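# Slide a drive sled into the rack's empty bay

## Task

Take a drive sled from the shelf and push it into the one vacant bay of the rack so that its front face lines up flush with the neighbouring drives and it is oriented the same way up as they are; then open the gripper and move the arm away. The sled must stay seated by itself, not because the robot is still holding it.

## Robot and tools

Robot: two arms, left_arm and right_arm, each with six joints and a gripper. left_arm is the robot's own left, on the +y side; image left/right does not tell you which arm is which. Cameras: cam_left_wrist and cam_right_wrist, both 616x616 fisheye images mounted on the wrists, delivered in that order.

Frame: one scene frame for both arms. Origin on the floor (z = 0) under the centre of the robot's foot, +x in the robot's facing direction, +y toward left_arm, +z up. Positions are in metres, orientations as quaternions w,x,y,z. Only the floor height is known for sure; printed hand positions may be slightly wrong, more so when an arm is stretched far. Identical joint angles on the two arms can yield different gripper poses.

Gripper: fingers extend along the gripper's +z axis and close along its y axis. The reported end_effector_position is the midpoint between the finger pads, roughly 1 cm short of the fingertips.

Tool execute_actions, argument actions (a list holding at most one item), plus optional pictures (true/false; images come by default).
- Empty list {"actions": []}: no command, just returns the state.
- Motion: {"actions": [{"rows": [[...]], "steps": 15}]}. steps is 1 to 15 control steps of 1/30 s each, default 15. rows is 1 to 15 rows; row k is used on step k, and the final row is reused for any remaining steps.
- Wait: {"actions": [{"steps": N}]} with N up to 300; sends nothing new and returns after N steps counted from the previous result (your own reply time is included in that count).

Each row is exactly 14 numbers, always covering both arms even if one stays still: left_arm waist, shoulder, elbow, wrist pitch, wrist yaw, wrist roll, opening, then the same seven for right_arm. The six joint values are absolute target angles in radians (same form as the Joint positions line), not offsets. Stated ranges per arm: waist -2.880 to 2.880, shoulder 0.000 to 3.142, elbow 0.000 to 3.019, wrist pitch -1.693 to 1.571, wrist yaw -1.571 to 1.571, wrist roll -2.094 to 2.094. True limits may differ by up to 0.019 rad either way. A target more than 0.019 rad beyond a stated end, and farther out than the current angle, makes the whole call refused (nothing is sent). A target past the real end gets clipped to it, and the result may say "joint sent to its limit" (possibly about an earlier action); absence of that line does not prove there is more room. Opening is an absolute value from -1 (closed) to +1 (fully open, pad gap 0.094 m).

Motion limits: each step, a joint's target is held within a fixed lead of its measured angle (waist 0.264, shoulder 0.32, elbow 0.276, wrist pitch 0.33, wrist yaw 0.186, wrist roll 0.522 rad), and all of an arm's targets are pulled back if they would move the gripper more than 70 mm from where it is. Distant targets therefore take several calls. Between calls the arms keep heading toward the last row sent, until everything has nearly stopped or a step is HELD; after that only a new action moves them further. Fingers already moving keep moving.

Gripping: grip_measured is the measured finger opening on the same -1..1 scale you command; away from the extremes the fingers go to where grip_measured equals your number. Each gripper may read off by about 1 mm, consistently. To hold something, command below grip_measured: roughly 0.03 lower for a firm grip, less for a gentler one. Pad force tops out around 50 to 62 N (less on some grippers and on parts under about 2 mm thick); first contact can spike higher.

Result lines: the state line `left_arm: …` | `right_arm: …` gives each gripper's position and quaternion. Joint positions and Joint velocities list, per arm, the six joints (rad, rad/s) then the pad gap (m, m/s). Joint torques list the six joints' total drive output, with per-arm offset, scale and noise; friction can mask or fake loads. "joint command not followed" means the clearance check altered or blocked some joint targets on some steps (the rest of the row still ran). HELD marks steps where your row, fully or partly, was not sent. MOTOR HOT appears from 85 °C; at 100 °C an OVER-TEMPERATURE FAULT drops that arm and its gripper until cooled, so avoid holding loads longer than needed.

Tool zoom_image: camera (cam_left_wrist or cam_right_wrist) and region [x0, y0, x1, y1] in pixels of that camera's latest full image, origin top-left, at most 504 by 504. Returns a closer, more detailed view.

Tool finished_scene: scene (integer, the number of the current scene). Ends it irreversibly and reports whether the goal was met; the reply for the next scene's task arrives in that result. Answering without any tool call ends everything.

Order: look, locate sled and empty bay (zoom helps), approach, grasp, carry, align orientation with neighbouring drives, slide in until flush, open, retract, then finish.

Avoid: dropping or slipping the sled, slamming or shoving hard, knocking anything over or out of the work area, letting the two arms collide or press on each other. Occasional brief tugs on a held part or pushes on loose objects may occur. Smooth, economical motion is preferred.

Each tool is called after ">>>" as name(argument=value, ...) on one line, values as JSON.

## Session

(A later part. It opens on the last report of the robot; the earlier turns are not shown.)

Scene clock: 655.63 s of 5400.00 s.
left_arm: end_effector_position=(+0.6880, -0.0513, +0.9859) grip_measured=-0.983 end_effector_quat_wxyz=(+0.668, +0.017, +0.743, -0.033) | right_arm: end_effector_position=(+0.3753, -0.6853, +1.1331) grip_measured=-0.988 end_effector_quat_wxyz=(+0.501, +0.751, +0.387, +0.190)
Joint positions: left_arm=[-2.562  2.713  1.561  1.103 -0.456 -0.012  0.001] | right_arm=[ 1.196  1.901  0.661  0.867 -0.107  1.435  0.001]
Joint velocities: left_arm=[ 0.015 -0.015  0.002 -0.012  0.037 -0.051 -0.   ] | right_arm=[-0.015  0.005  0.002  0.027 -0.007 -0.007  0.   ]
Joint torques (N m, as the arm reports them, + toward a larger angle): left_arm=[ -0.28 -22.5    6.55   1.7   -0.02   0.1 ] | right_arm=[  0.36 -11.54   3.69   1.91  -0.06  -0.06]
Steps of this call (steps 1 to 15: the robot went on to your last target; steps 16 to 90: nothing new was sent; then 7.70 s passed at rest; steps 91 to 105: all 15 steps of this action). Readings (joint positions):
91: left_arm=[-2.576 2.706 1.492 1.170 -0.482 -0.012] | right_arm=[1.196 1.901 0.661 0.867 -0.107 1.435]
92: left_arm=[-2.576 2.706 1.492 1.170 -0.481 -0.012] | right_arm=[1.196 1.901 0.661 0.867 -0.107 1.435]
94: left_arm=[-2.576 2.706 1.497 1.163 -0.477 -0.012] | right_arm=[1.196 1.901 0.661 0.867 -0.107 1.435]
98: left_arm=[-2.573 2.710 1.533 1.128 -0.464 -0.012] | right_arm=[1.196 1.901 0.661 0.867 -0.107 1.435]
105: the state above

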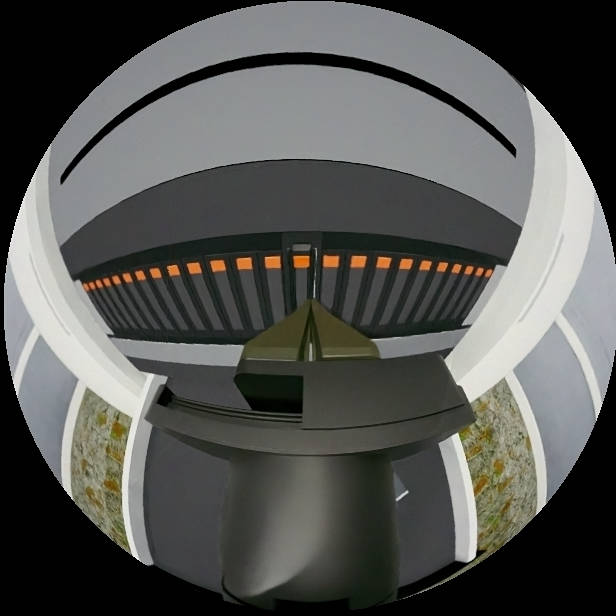

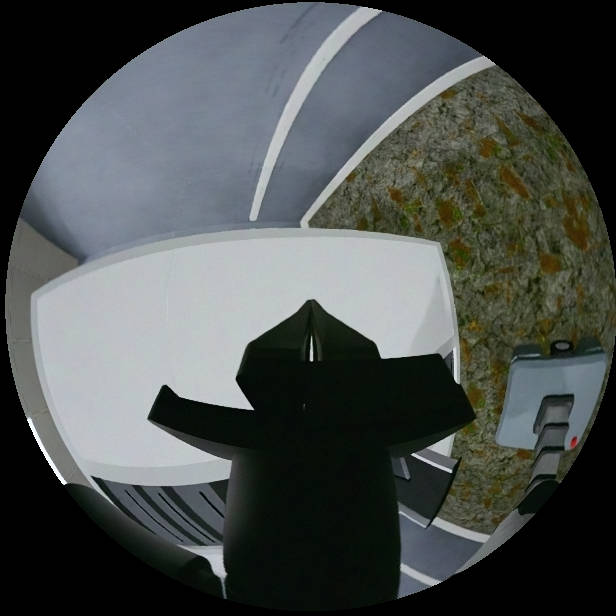

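>>> execute_actions(actions=[{"rows":[[-2.546,2.716,1.57,1.10,-0.456,0,-1,1.2,1.9,0.66,0.87,-0.109,1.435,-1],[-2.544,2.716,1.57,1.10,-0.455,0,-1,1.2,1.9,0.66,0.87,-0.109,1.435,-1],[-2.542,2.716,1.57,1.10,-0.454,0,-1,1.2,1.9,0.66,0.87,-0.109,1.435,-1],[-2.54,2.716,1.57,1.10,-0.453,0,-1,1.2,1.9,0.66,0.87,-0.109,1.435,-1],[-2.538,2.716,1.57,1.10,-0.452,0,-1,1.2,1.9,0.66,0.87,-0.109,1.435,-1],[-2.536,2.716,1.58,1.095,-0.45,0,-1,1.2,1.9,0.66,0.87,-0.109,1.435,-1],[-2.535,2.716,1.59,1.09,-0.45,0,-1,1.2,1.9,0.66,0.87,-0.109,1.435,-1],[-2.535,2.716,1.60,1.085,-0.45,0,-1,1.2,1.9,0.66,0.87,-0.109,1.435,-1],[-2.535,2.716,1.61,1.08,-0.45,0,-1,1.2,1.9,0.66,0.87,-0.109,1.435,-1],[-2.535,2.716,1.62,1.075,-0.45,0,-1,1.2,1.9,0.66,0.87,-0.109,1.435,-1]],"steps":15}])

>>> zoom_image(camera="cam_left_wrist", region=[230,210,400,320])

Scene clock: 670.20 s of 5400.00 s.
left_arm: end_effector_position=(+0.6883, -0.0508, +0.9842) grip_measured=-0.983 end_effector_quat_wxyz=(+0.665, +0.019, +0.746, -0.033) | right_arm: end_effector_position=(+0.3753, -0.6853, +1.1331) grip_measured=-0.988 end_effector_quat_wxyz=(+0.501, +0.751, +0.387, +0.190)
Joint positions: left_arm=[-2.561  2.713  1.561  1.095 -0.453 -0.012  0.001] | right_arm=[ 1.196  1.901  0.661  0.867 -0.107  1.435  0.001]
Joint velocities: left_arm=[ 0.005  0.005 -0.017  0.002 -0.022 -0.022  0.001] | right_arm=[ 0.015 -0.005 -0.012  0.007  0.037 -0.051  0.   ]
Joint torques (N m, as the arm reports them, + toward a larger angle): left_arm=[  0.91 -22.2    7.79   1.13   0.14   0.11] | right_arm=[  0.4  -11.44   3.75   1.93  -0.08  -0.06]
Steps of this call (steps 1 to 15: the robot went on to your last target; steps 16 to 90: nothing new was sent; then 11.07 s passed at rest; steps 91 to 105: all 15 steps of this action). Readings (joint positions):
91: left_arm=[-2.562 2.713 1.561 1.102 -0.456 -0.012] | right_arm=[1.196 1.901 0.661 0.867 -0.107 1.435]
92: left_arm=[-2.562 2.713 1.561 1.102 -0.456 -0.012] | right_arm=[1.196 1.901 0.661 0.867 -0.107 1.435]
94: left_arm=[-2.562 2.713 1.561 1.102 -0.456 -0.012] | right_arm=[1.196 1.901 0.661 0.867 -0.107 1.435]
98: left_arm=[-2.561 2.713 1.561 1.102 -0.453 -0.012] | right_arm=[1.196 1.901 0.661 0.867 -0.107 1.435]
105: the state above

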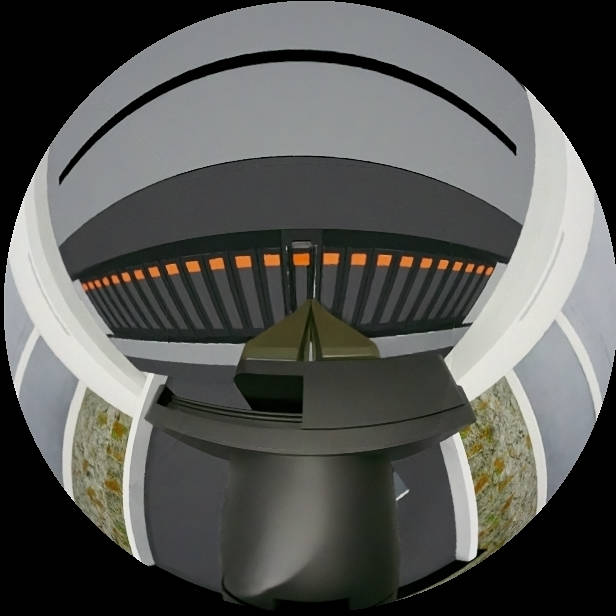

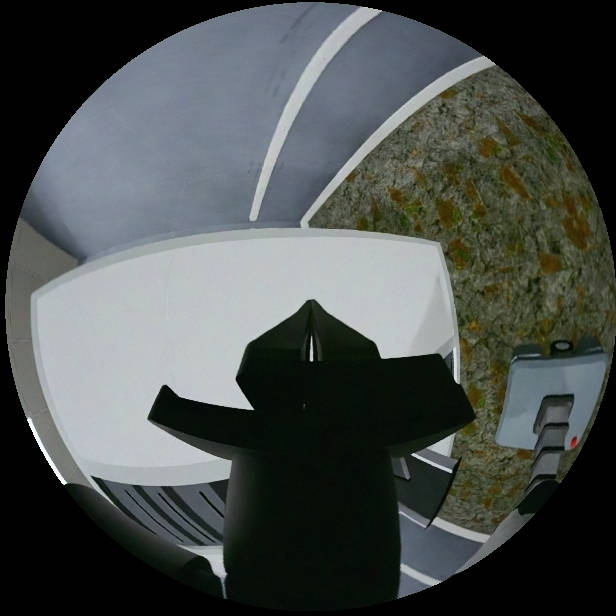

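Region (230, 210, 400, 320) of cam_left_wrist's 616x616 image, scaled by 2.965, with more detail than that image has; it fills the top 326 rows of this view, and the rest is white.

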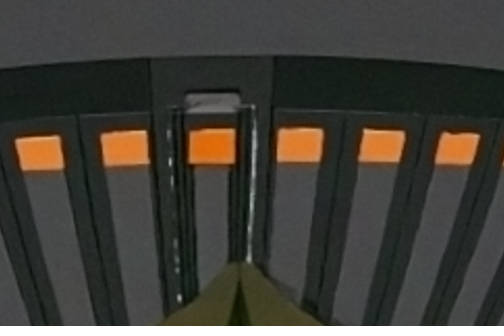

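>>> execute_actions(actions=[{"rows":[[-2.55,2.716,1.52,1.12,-0.45,0,-1,1.2,1.9,0.66,0.87,-0.109,1.435,-1],[-2.55,2.716,1.52,1.12,-0.45,0,-1,1.2,1.9,0.66,0.87,-0.109,1.435,-1],[-2.55,2.716,1.52,1.12,-0.45,0,-1,1.2,1.9,0.66,0.87,-0.109,1.435,-1],[-2.55,2.716,1.52,1.12,-0.45,0,-1,1.2,1.9,0.66,0.87,-0.109,1.435,-1],[-2.54,2.716,1.52,1.12,-0.45,0,-1,1.2,1.9,0.66,0.87,-0.109,1.435,-1]],"steps":15}])

Scene clock: 675.23 s of 5400.00 s.
left_arm: end_effector_position=(+0.6773, -0.0338, +0.9671) grip_measured=-0.983 end_effector_quat_wxyz=(+0.652, +0.021, +0.758, -0.022) | right_arm: end_effector_position=(+0.3753, -0.6853, +1.1331) grip_measured=-0.988 end_effector_quat_wxyz=(+0.501, +0.751, +0.387, +0.190)
Joint positions: left_arm=[-2.547  2.717  1.519  1.099 -0.452 -0.012  0.001] | right_arm=[ 1.196  1.901  0.661  0.867 -0.107  1.435  0.001]
Joint velocities: left_arm=[ 0.005 -0.005 -0.007 -0.002 -0.051 -0.051 -0.001] | right_arm=[-0.005 -0.005 -0.002  0.002 -0.066 -0.095  0.001]
Joint torques (N m, as the arm reports them, + toward a larger angle): left_arm=[ -0.99 -22.16   3.72   3.01   0.07   0.11] | right_arm=[  0.52 -11.33   3.75   1.89  -0.08  -0.07]
Steps of this call (steps 1 to 15: the robot went on to your last target; steps 16 to 90: nothing new was sent; then 1.53 s passed at rest; steps 91 to 105: all 15 steps of this action). Readings (joint positions):
91: left_arm=[-2.561 2.713 1.555 1.096 -0.452 -0.012] | right_arm=[1.196 1.901 0.661 0.867 -0.107 1.435]
92: left_arm=[-2.561 2.711 1.547 1.098 -0.452 -0.012] | right_arm=[1.196 1.901 0.661 0.867 -0.107 1.435]
94: left_arm=[-2.559 2.712 1.531 1.099 -0.452 -0.012] | right_arm=[1.196 1.901 0.661 0.867 -0.107 1.435]
98: left_arm=[-2.554 2.716 1.519 1.099 -0.452 -0.012] | right_arm=[1.196 1.901 0.661 0.867 -0.107 1.435]
105: the state above

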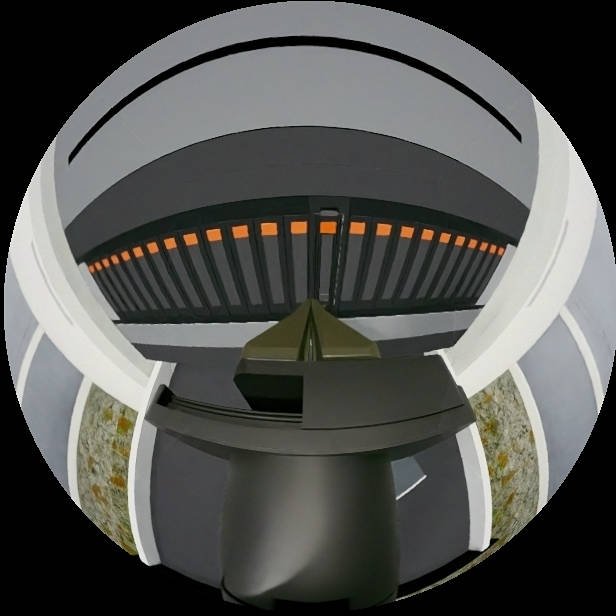

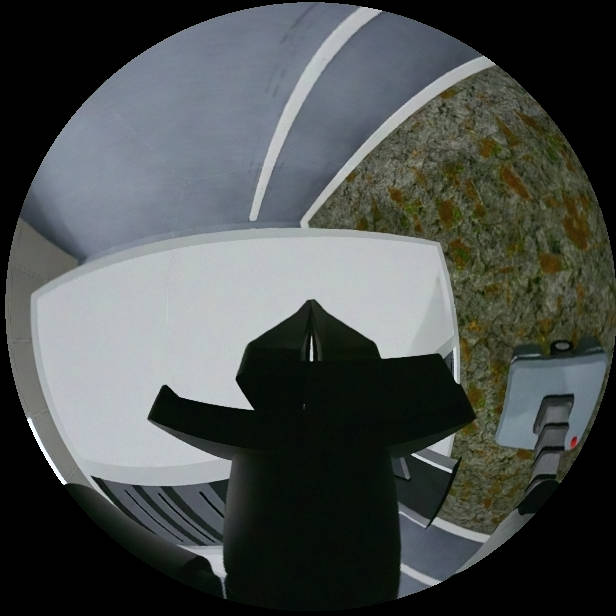

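>>> execute_actions(actions=[{"rows":[[-2.559,2.71,1.52,1.15,-0.455,0,-1,1.2,1.9,0.66,0.87,-0.109,1.435,-1],[-2.559,2.71,1.52,1.15,-0.455,0,-1,1.2,1.9,0.66,0.87,-0.109,1.435,-1],[-2.559,2.71,1.52,1.15,-0.455,0,-1,1.2,1.9,0.66,0.87,-0.109,1.435,-1],[-2.559,2.71,1.52,1.15,-0.455,0,-1,1.2,1.9,0.66,0.87,-0.109,1.435,-1],[-2.559,2.71,1.52,1.15,-0.455,0,-1,1.2,1.9,0.66,0.87,-0.109,1.435,-1],[-2.559,2.71,1.52,1.15,-0.455,0,-1,1.2,1.9,0.66,0.87,-0.109,1.435,-1],[-2.559,2.71,1.545,1.12,-0.455,0,-1,1.2,1.9,0.66,0.87,-0.109,1.435,-1],[-2.559,2.71,1.555,1.12,-0.455,0,-1,1.2,1.9,0.66,0.87,-0.109,1.435,-1],[-2.559,2.71,1.565,1.12,-0.455,0,-1,1.2,1.9,0.66,0.87,-0.109,1.435,-1],[-2.559,2.71,1.575,1.12,-0.455,0,-1,1.2,1.9,0.66,0.87,-0.109,1.435,-1],[-2.559,2.71,1.585,1.115,-0.455,0,-1,1.2,1.9,0.66,0.87,-0.109,1.435,-1],[-2.559,2.71,1.595,1.11,-0.455,0,-1,1.2,1.9,0.66,0.87,-0.109,1.435,-1],[-2.559,2.71,1.605,1.105,-0.455,0,-1,1.2,1.9,0.66,0.87,-0.109,1.435,-1]],"steps":15}])

>>> zoom_image(camera="cam_left_wrist", region=[230,210,400,320])

Scene clock: 689.00 s of 5400.00 s.
left_arm: end_effector_position=(+0.6878, -0.0412, +0.9818) grip_measured=-0.983 end_effector_quat_wxyz=(+0.668, +0.013, +0.744, -0.030) | right_arm: end_effector_position=(+0.3753, -0.6853, +1.1331) grip_measured=-0.988 end_effector_quat_wxyz=(+0.501, +0.751, +0.387, +0.190)
Joint positions: left_arm=[-2.551  2.718  1.553  1.116 -0.455 -0.012  0.001] | right_arm=[ 1.196  1.901  0.661  0.867 -0.107  1.435  0.001]
Joint velocities: left_arm=[-0.024  0.054  0.129 -0.051 -0.037 -0.007 -0.001] | right_arm=[-0.005 -0.005 -0.007  0.007 -0.007 -0.037 -0.001]
Joint torques (N m, as the arm reports them, + toward a larger angle): left_arm=[ -2.76 -23.89   6.9    1.6    0.     0.11] | right_arm=[  0.47 -11.3    3.78   1.88  -0.07  -0.06]
Steps of this call (steps 1 to 15: the robot went on to your last target; steps 16 to 90: nothing new was sent; then 10.27 s passed at rest; steps 91 to 105: all 15 steps of this action). Readings (joint positions):
91: left_arm=[-2.547 2.717 1.519 1.105 -0.452 -0.012] | right_arm=[1.196 1.901 0.661 0.867 -0.107 1.435]
92: left_arm=[-2.547 2.717 1.519 1.113 -0.452 -0.012] | right_arm=[1.196 1.901 0.661 0.867 -0.107 1.435]
94: left_arm=[-2.547 2.717 1.519 1.123 -0.452 -0.012] | right_arm=[1.196 1.901 0.661 0.867 -0.107 1.435]
98: left_arm=[-2.547 2.717 1.519 1.127 -0.452 -0.012] | right_arm=[1.196 1.901 0.661 0.867 -0.107 1.435]
105: the state above

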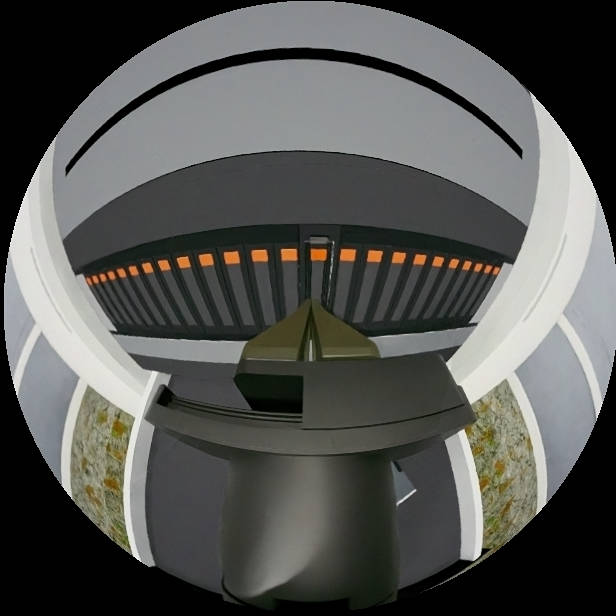

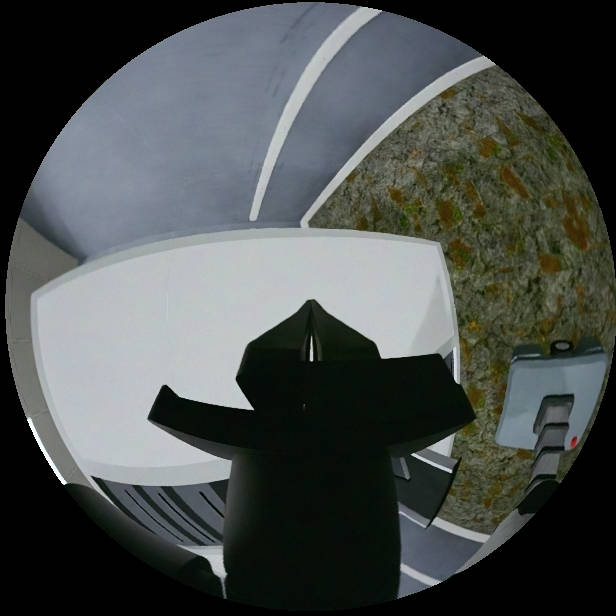

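Region (230, 210, 400, 320) of cam_left_wrist's 616x616 image, scaled by 2.965, with more detail than that image has; it fills the top 326 rows of this view, and the rest is white.

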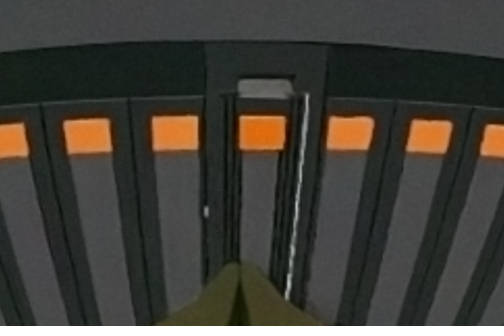

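Still moving; letting it settle and pressing a little more.

>>> execute_actions(actions=[{"rows":[[-2.565,2.71,1.61,1.105,-0.455,0,-1,1.2,1.9,0.66,0.87,-0.109,1.435,-1],[-2.565,2.71,1.62,1.10,-0.455,0,-1,1.2,1.9,0.66,0.87,-0.109,1.435,-1],[-2.565,2.71,1.63,1.095,-0.455,0,-1,1.2,1.9,0.66,0.87,-0.109,1.435,-1]],"steps":15}])

>>> zoom_image(camera="cam_left_wrist", region=[230,210,400,320])

Scene clock: 694.10 s of 5400.00 s.
left_arm: end_effector_position=(+0.6889, -0.0473, +0.9839) grip_measured=-0.983 end_effector_quat_wxyz=(+0.669, +0.014, +0.743, -0.031) | right_arm: end_effector_position=(+0.3753, -0.6853, +1.1331) grip_measured=-0.988 end_effector_quat_wxyz=(+0.501, +0.751, +0.387, +0.190)
Joint positions: left_arm=[-2.558  2.718  1.563  1.108 -0.46  -0.012  0.001] | right_arm=[ 1.196  1.901  0.661  0.867 -0.107  1.435  0.001]
Joint velocities: left_arm=[-0.005  0.005 -0.002  0.012  0.051  0.007  0.001] | right_arm=[-0.005  0.005 -0.007  0.017  0.066 -0.051 -0.   ]
Joint torques (N m, as the arm reports them, + toward a larger angle): left_arm=[ -2.29 -23.27   8.32   1.5    0.19   0.11] | right_arm=[  0.51 -11.56   3.78   1.89  -0.07  -0.07]
Steps of this call (steps 1 to 15: the robot went on to your last target; steps 16 to 90: nothing new was sent; then 1.60 s passed at rest; steps 91 to 105: all 15 steps of this action). Readings (joint positions):
91: left_arm=[-2.555 2.718 1.560 1.114 -0.455 -0.012] | right_arm=[1.196 1.901 0.661 0.867 -0.107 1.435]
92: left_arm=[-2.555 2.718 1.561 1.114 -0.455 -0.012] | right_arm=[1.196 1.901 0.661 0.867 -0.107 1.435]
94: left_arm=[-2.557 2.718 1.562 1.111 -0.457 -0.012] | right_arm=[1.196 1.901 0.661 0.867 -0.107 1.435]
98: left_arm=[-2.558 2.718 1.563 1.108 -0.460 -0.012] | right_arm=[1.196 1.901 0.661 0.867 -0.107 1.435]
105: the state above

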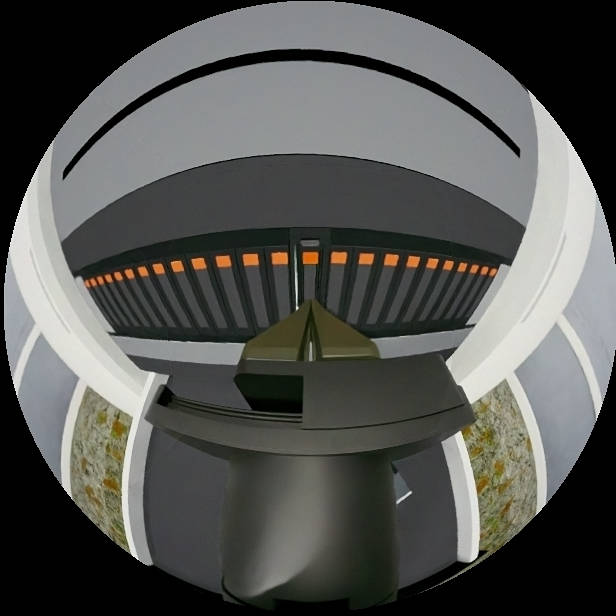

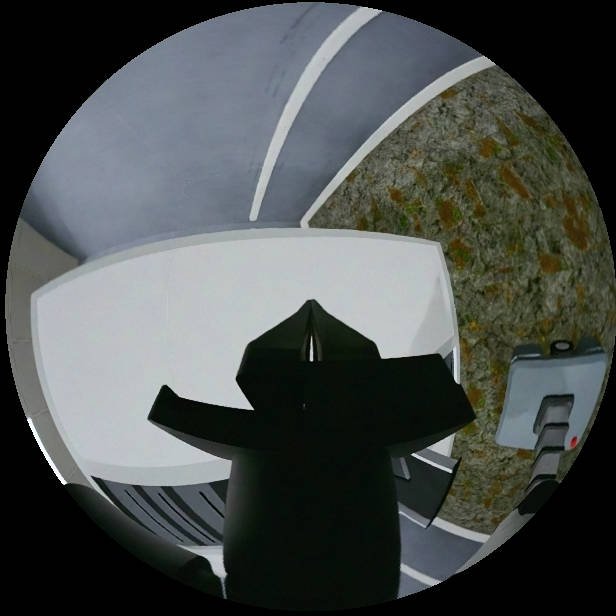

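Region (230, 210, 400, 320) of cam_left_wrist's 616x616 image, scaled by 2.965, with more detail than that image has; it fills the top 326 rows of this view, and the rest is white.

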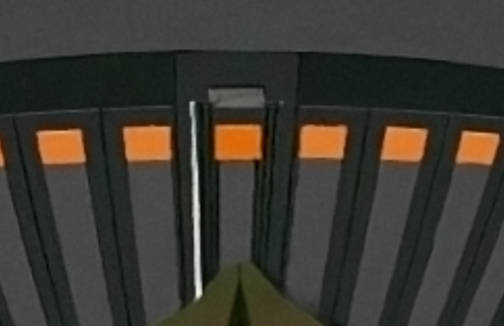

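>>> execute_actions(actions=[{"rows":[[-2.58,2.70,1.45,1.22,-0.48,0,-1,1.2,1.9,0.66,0.87,-0.109,1.435,-1],[-2.62,2.67,1.25,1.44,-0.54,0,-1,1.2,1.9,0.66,0.87,-0.109,1.435,-1]],"steps":15}], pictures=false)

>>> execute_actions(actions=[{"rows":[[-2.62,2.67,1.25,1.44,-0.54,0,-1,1.2,1.9,0.66,0.87,-0.109,1.435,-1]],"steps":15}])

Scene clock: 718.60 s of 5400.00 s.
left_arm: end_effector_position=(+0.5725, -0.0189, +0.9738) grip_measured=-0.983 end_effector_quat_wxyz=(+0.672, +0.009, +0.740, -0.027) | right_arm: end_effector_position=(+0.3753, -0.6853, +1.1331) grip_measured=-0.988 end_effector_quat_wxyz=(+0.501, +0.751, +0.387, +0.190)
Joint positions: left_arm=[-2.625  2.689  1.236  1.417 -0.539 -0.011  0.001] | right_arm=[ 1.196  1.901  0.661  0.867 -0.107  1.435  0.001]
Joint velocities: left_arm=[-0.015 -0.005  0.017  0.017 -0.022 -0.051 -0.001] | right_arm=[-0.005  0.005 -0.012 -0.007 -0.022 -0.066 -0.   ]
Joint torques (N m, as the arm reports them, + toward a larger angle): left_arm=[ -0.97 -20.78   2.85   2.89  -0.07   0.1 ] | right_arm=[  0.6  -11.54   3.78   1.89  -0.08  -0.06]
Steps of this call (steps 1 to 15: the robot went on to your last target; steps 16 to 90: nothing new was sent; then 21.00 s passed at rest; steps 91 to 105: all 15 steps of this action). Readings (joint positions):
91: left_arm=[-2.559 2.717 1.547 1.125 -0.466 -0.012] | right_arm=[1.196 1.901 0.661 0.867 -0.107 1.435]
92: left_arm=[-2.562 2.706 1.503 1.182 -0.492 -0.011] | right_arm=[1.196 1.901 0.661 0.867 -0.107 1.435]
94: left_arm=[-2.573 2.676 1.370 1.310 -0.526 -0.011] | right_arm=[1.196 1.901 0.661 0.867 -0.107 1.435]
98: left_arm=[-2.609 2.680 1.238 1.408 -0.539 -0.011] | right_arm=[1.196 1.901 0.661 0.867 -0.107 1.435]
105: the state above

Scene clock: 719.10 s of 5400.00 s.
left_arm: end_effector_position=(+0.5725, -0.0189, +0.9739) grip_measured=-0.983 end_effector_quat_wxyz=(+0.673, +0.009, +0.739, -0.027) | right_arm: end_effector_position=(+0.3753, -0.6853, +1.1331) grip_measured=-0.988 end_effector_quat_wxyz=(+0.501, +0.751, +0.387, +0.190)
Joint positions: left_arm=[-2.625  2.689  1.236  1.417 -0.539 -0.011  0.001] | right_arm=[ 1.196  1.901  0.661  0.867 -0.107  1.435  0.001]
Joint velocities: left_arm=[-0.015 -0.015  0.012 -0.007 -0.007 -0.095 -0.001] | right_arm=[-0.005  0.005 -0.032  0.007  0.007 -0.022  0.001]
Joint torques (N m, as the arm reports them, + toward a larger angle): left_arm=[ -1.03 -20.31   2.97   3.07  -0.07   0.09] | right_arm=[  0.35 -11.51   3.77   1.84  -0.08  -0.07]
Steps of this call (steps 1 to 15: all 15 steps of this action). Readings (joint positions):
1: left_arm=[-2.625 2.689 1.236 1.417 -0.539 -0.011] | right_arm=[1.196 1.901 0.661 0.867 -0.107 1.435]
2: left_arm=[-2.625 2.689 1.236 1.417 -0.539 -0.011] | right_arm=[1.196 1.901 0.661 0.867 -0.107 1.435]
4: left_arm=[-2.625 2.689 1.236 1.417 -0.539 -0.011] | right_arm=[1.196 1.901 0.661 0.867 -0.107 1.435]
8: left_arm=[-2.625 2.689 1.236 1.417 -0.539 -0.011] | right_arm=[1.196 1.901 0.661 0.867 -0.107 1.435]
15: the state above

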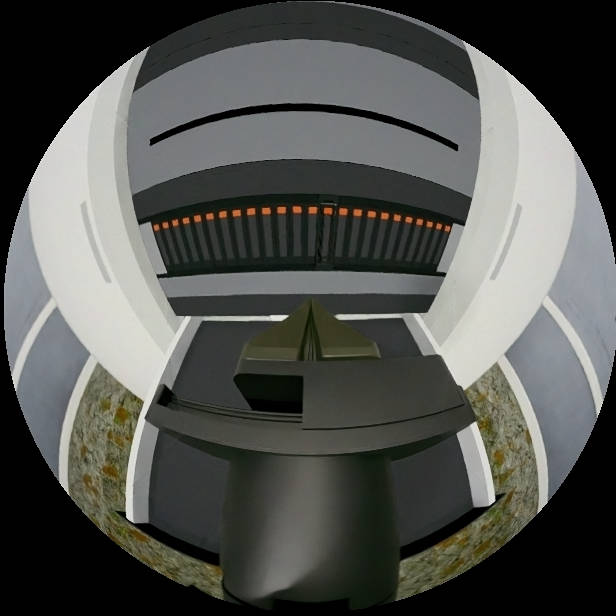

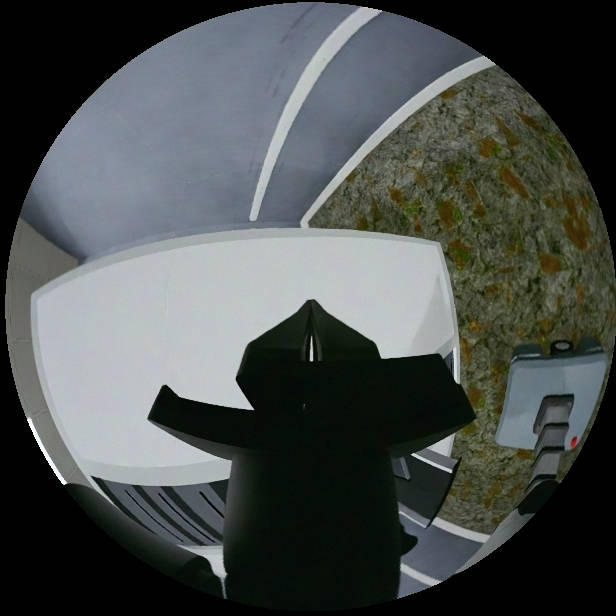

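>>> zoom_image(camera="cam_left_wrist", region=[270,185,390,280])

Region (270, 185, 390, 280) of cam_left_wrist's 616x616 image, scaled by 4.200, with more detail than that image has; it fills the top 399 rows of this view, and the rest is white.

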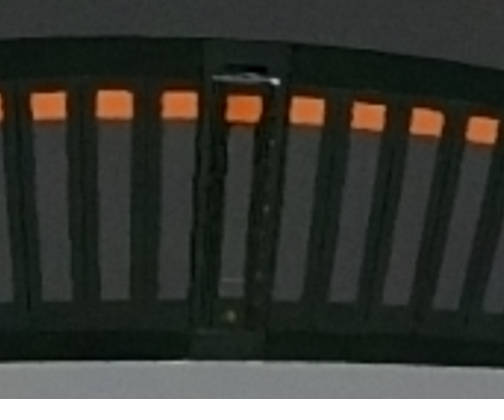

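>>> finished_scene(scene=1)

The scene is finished: the task was done.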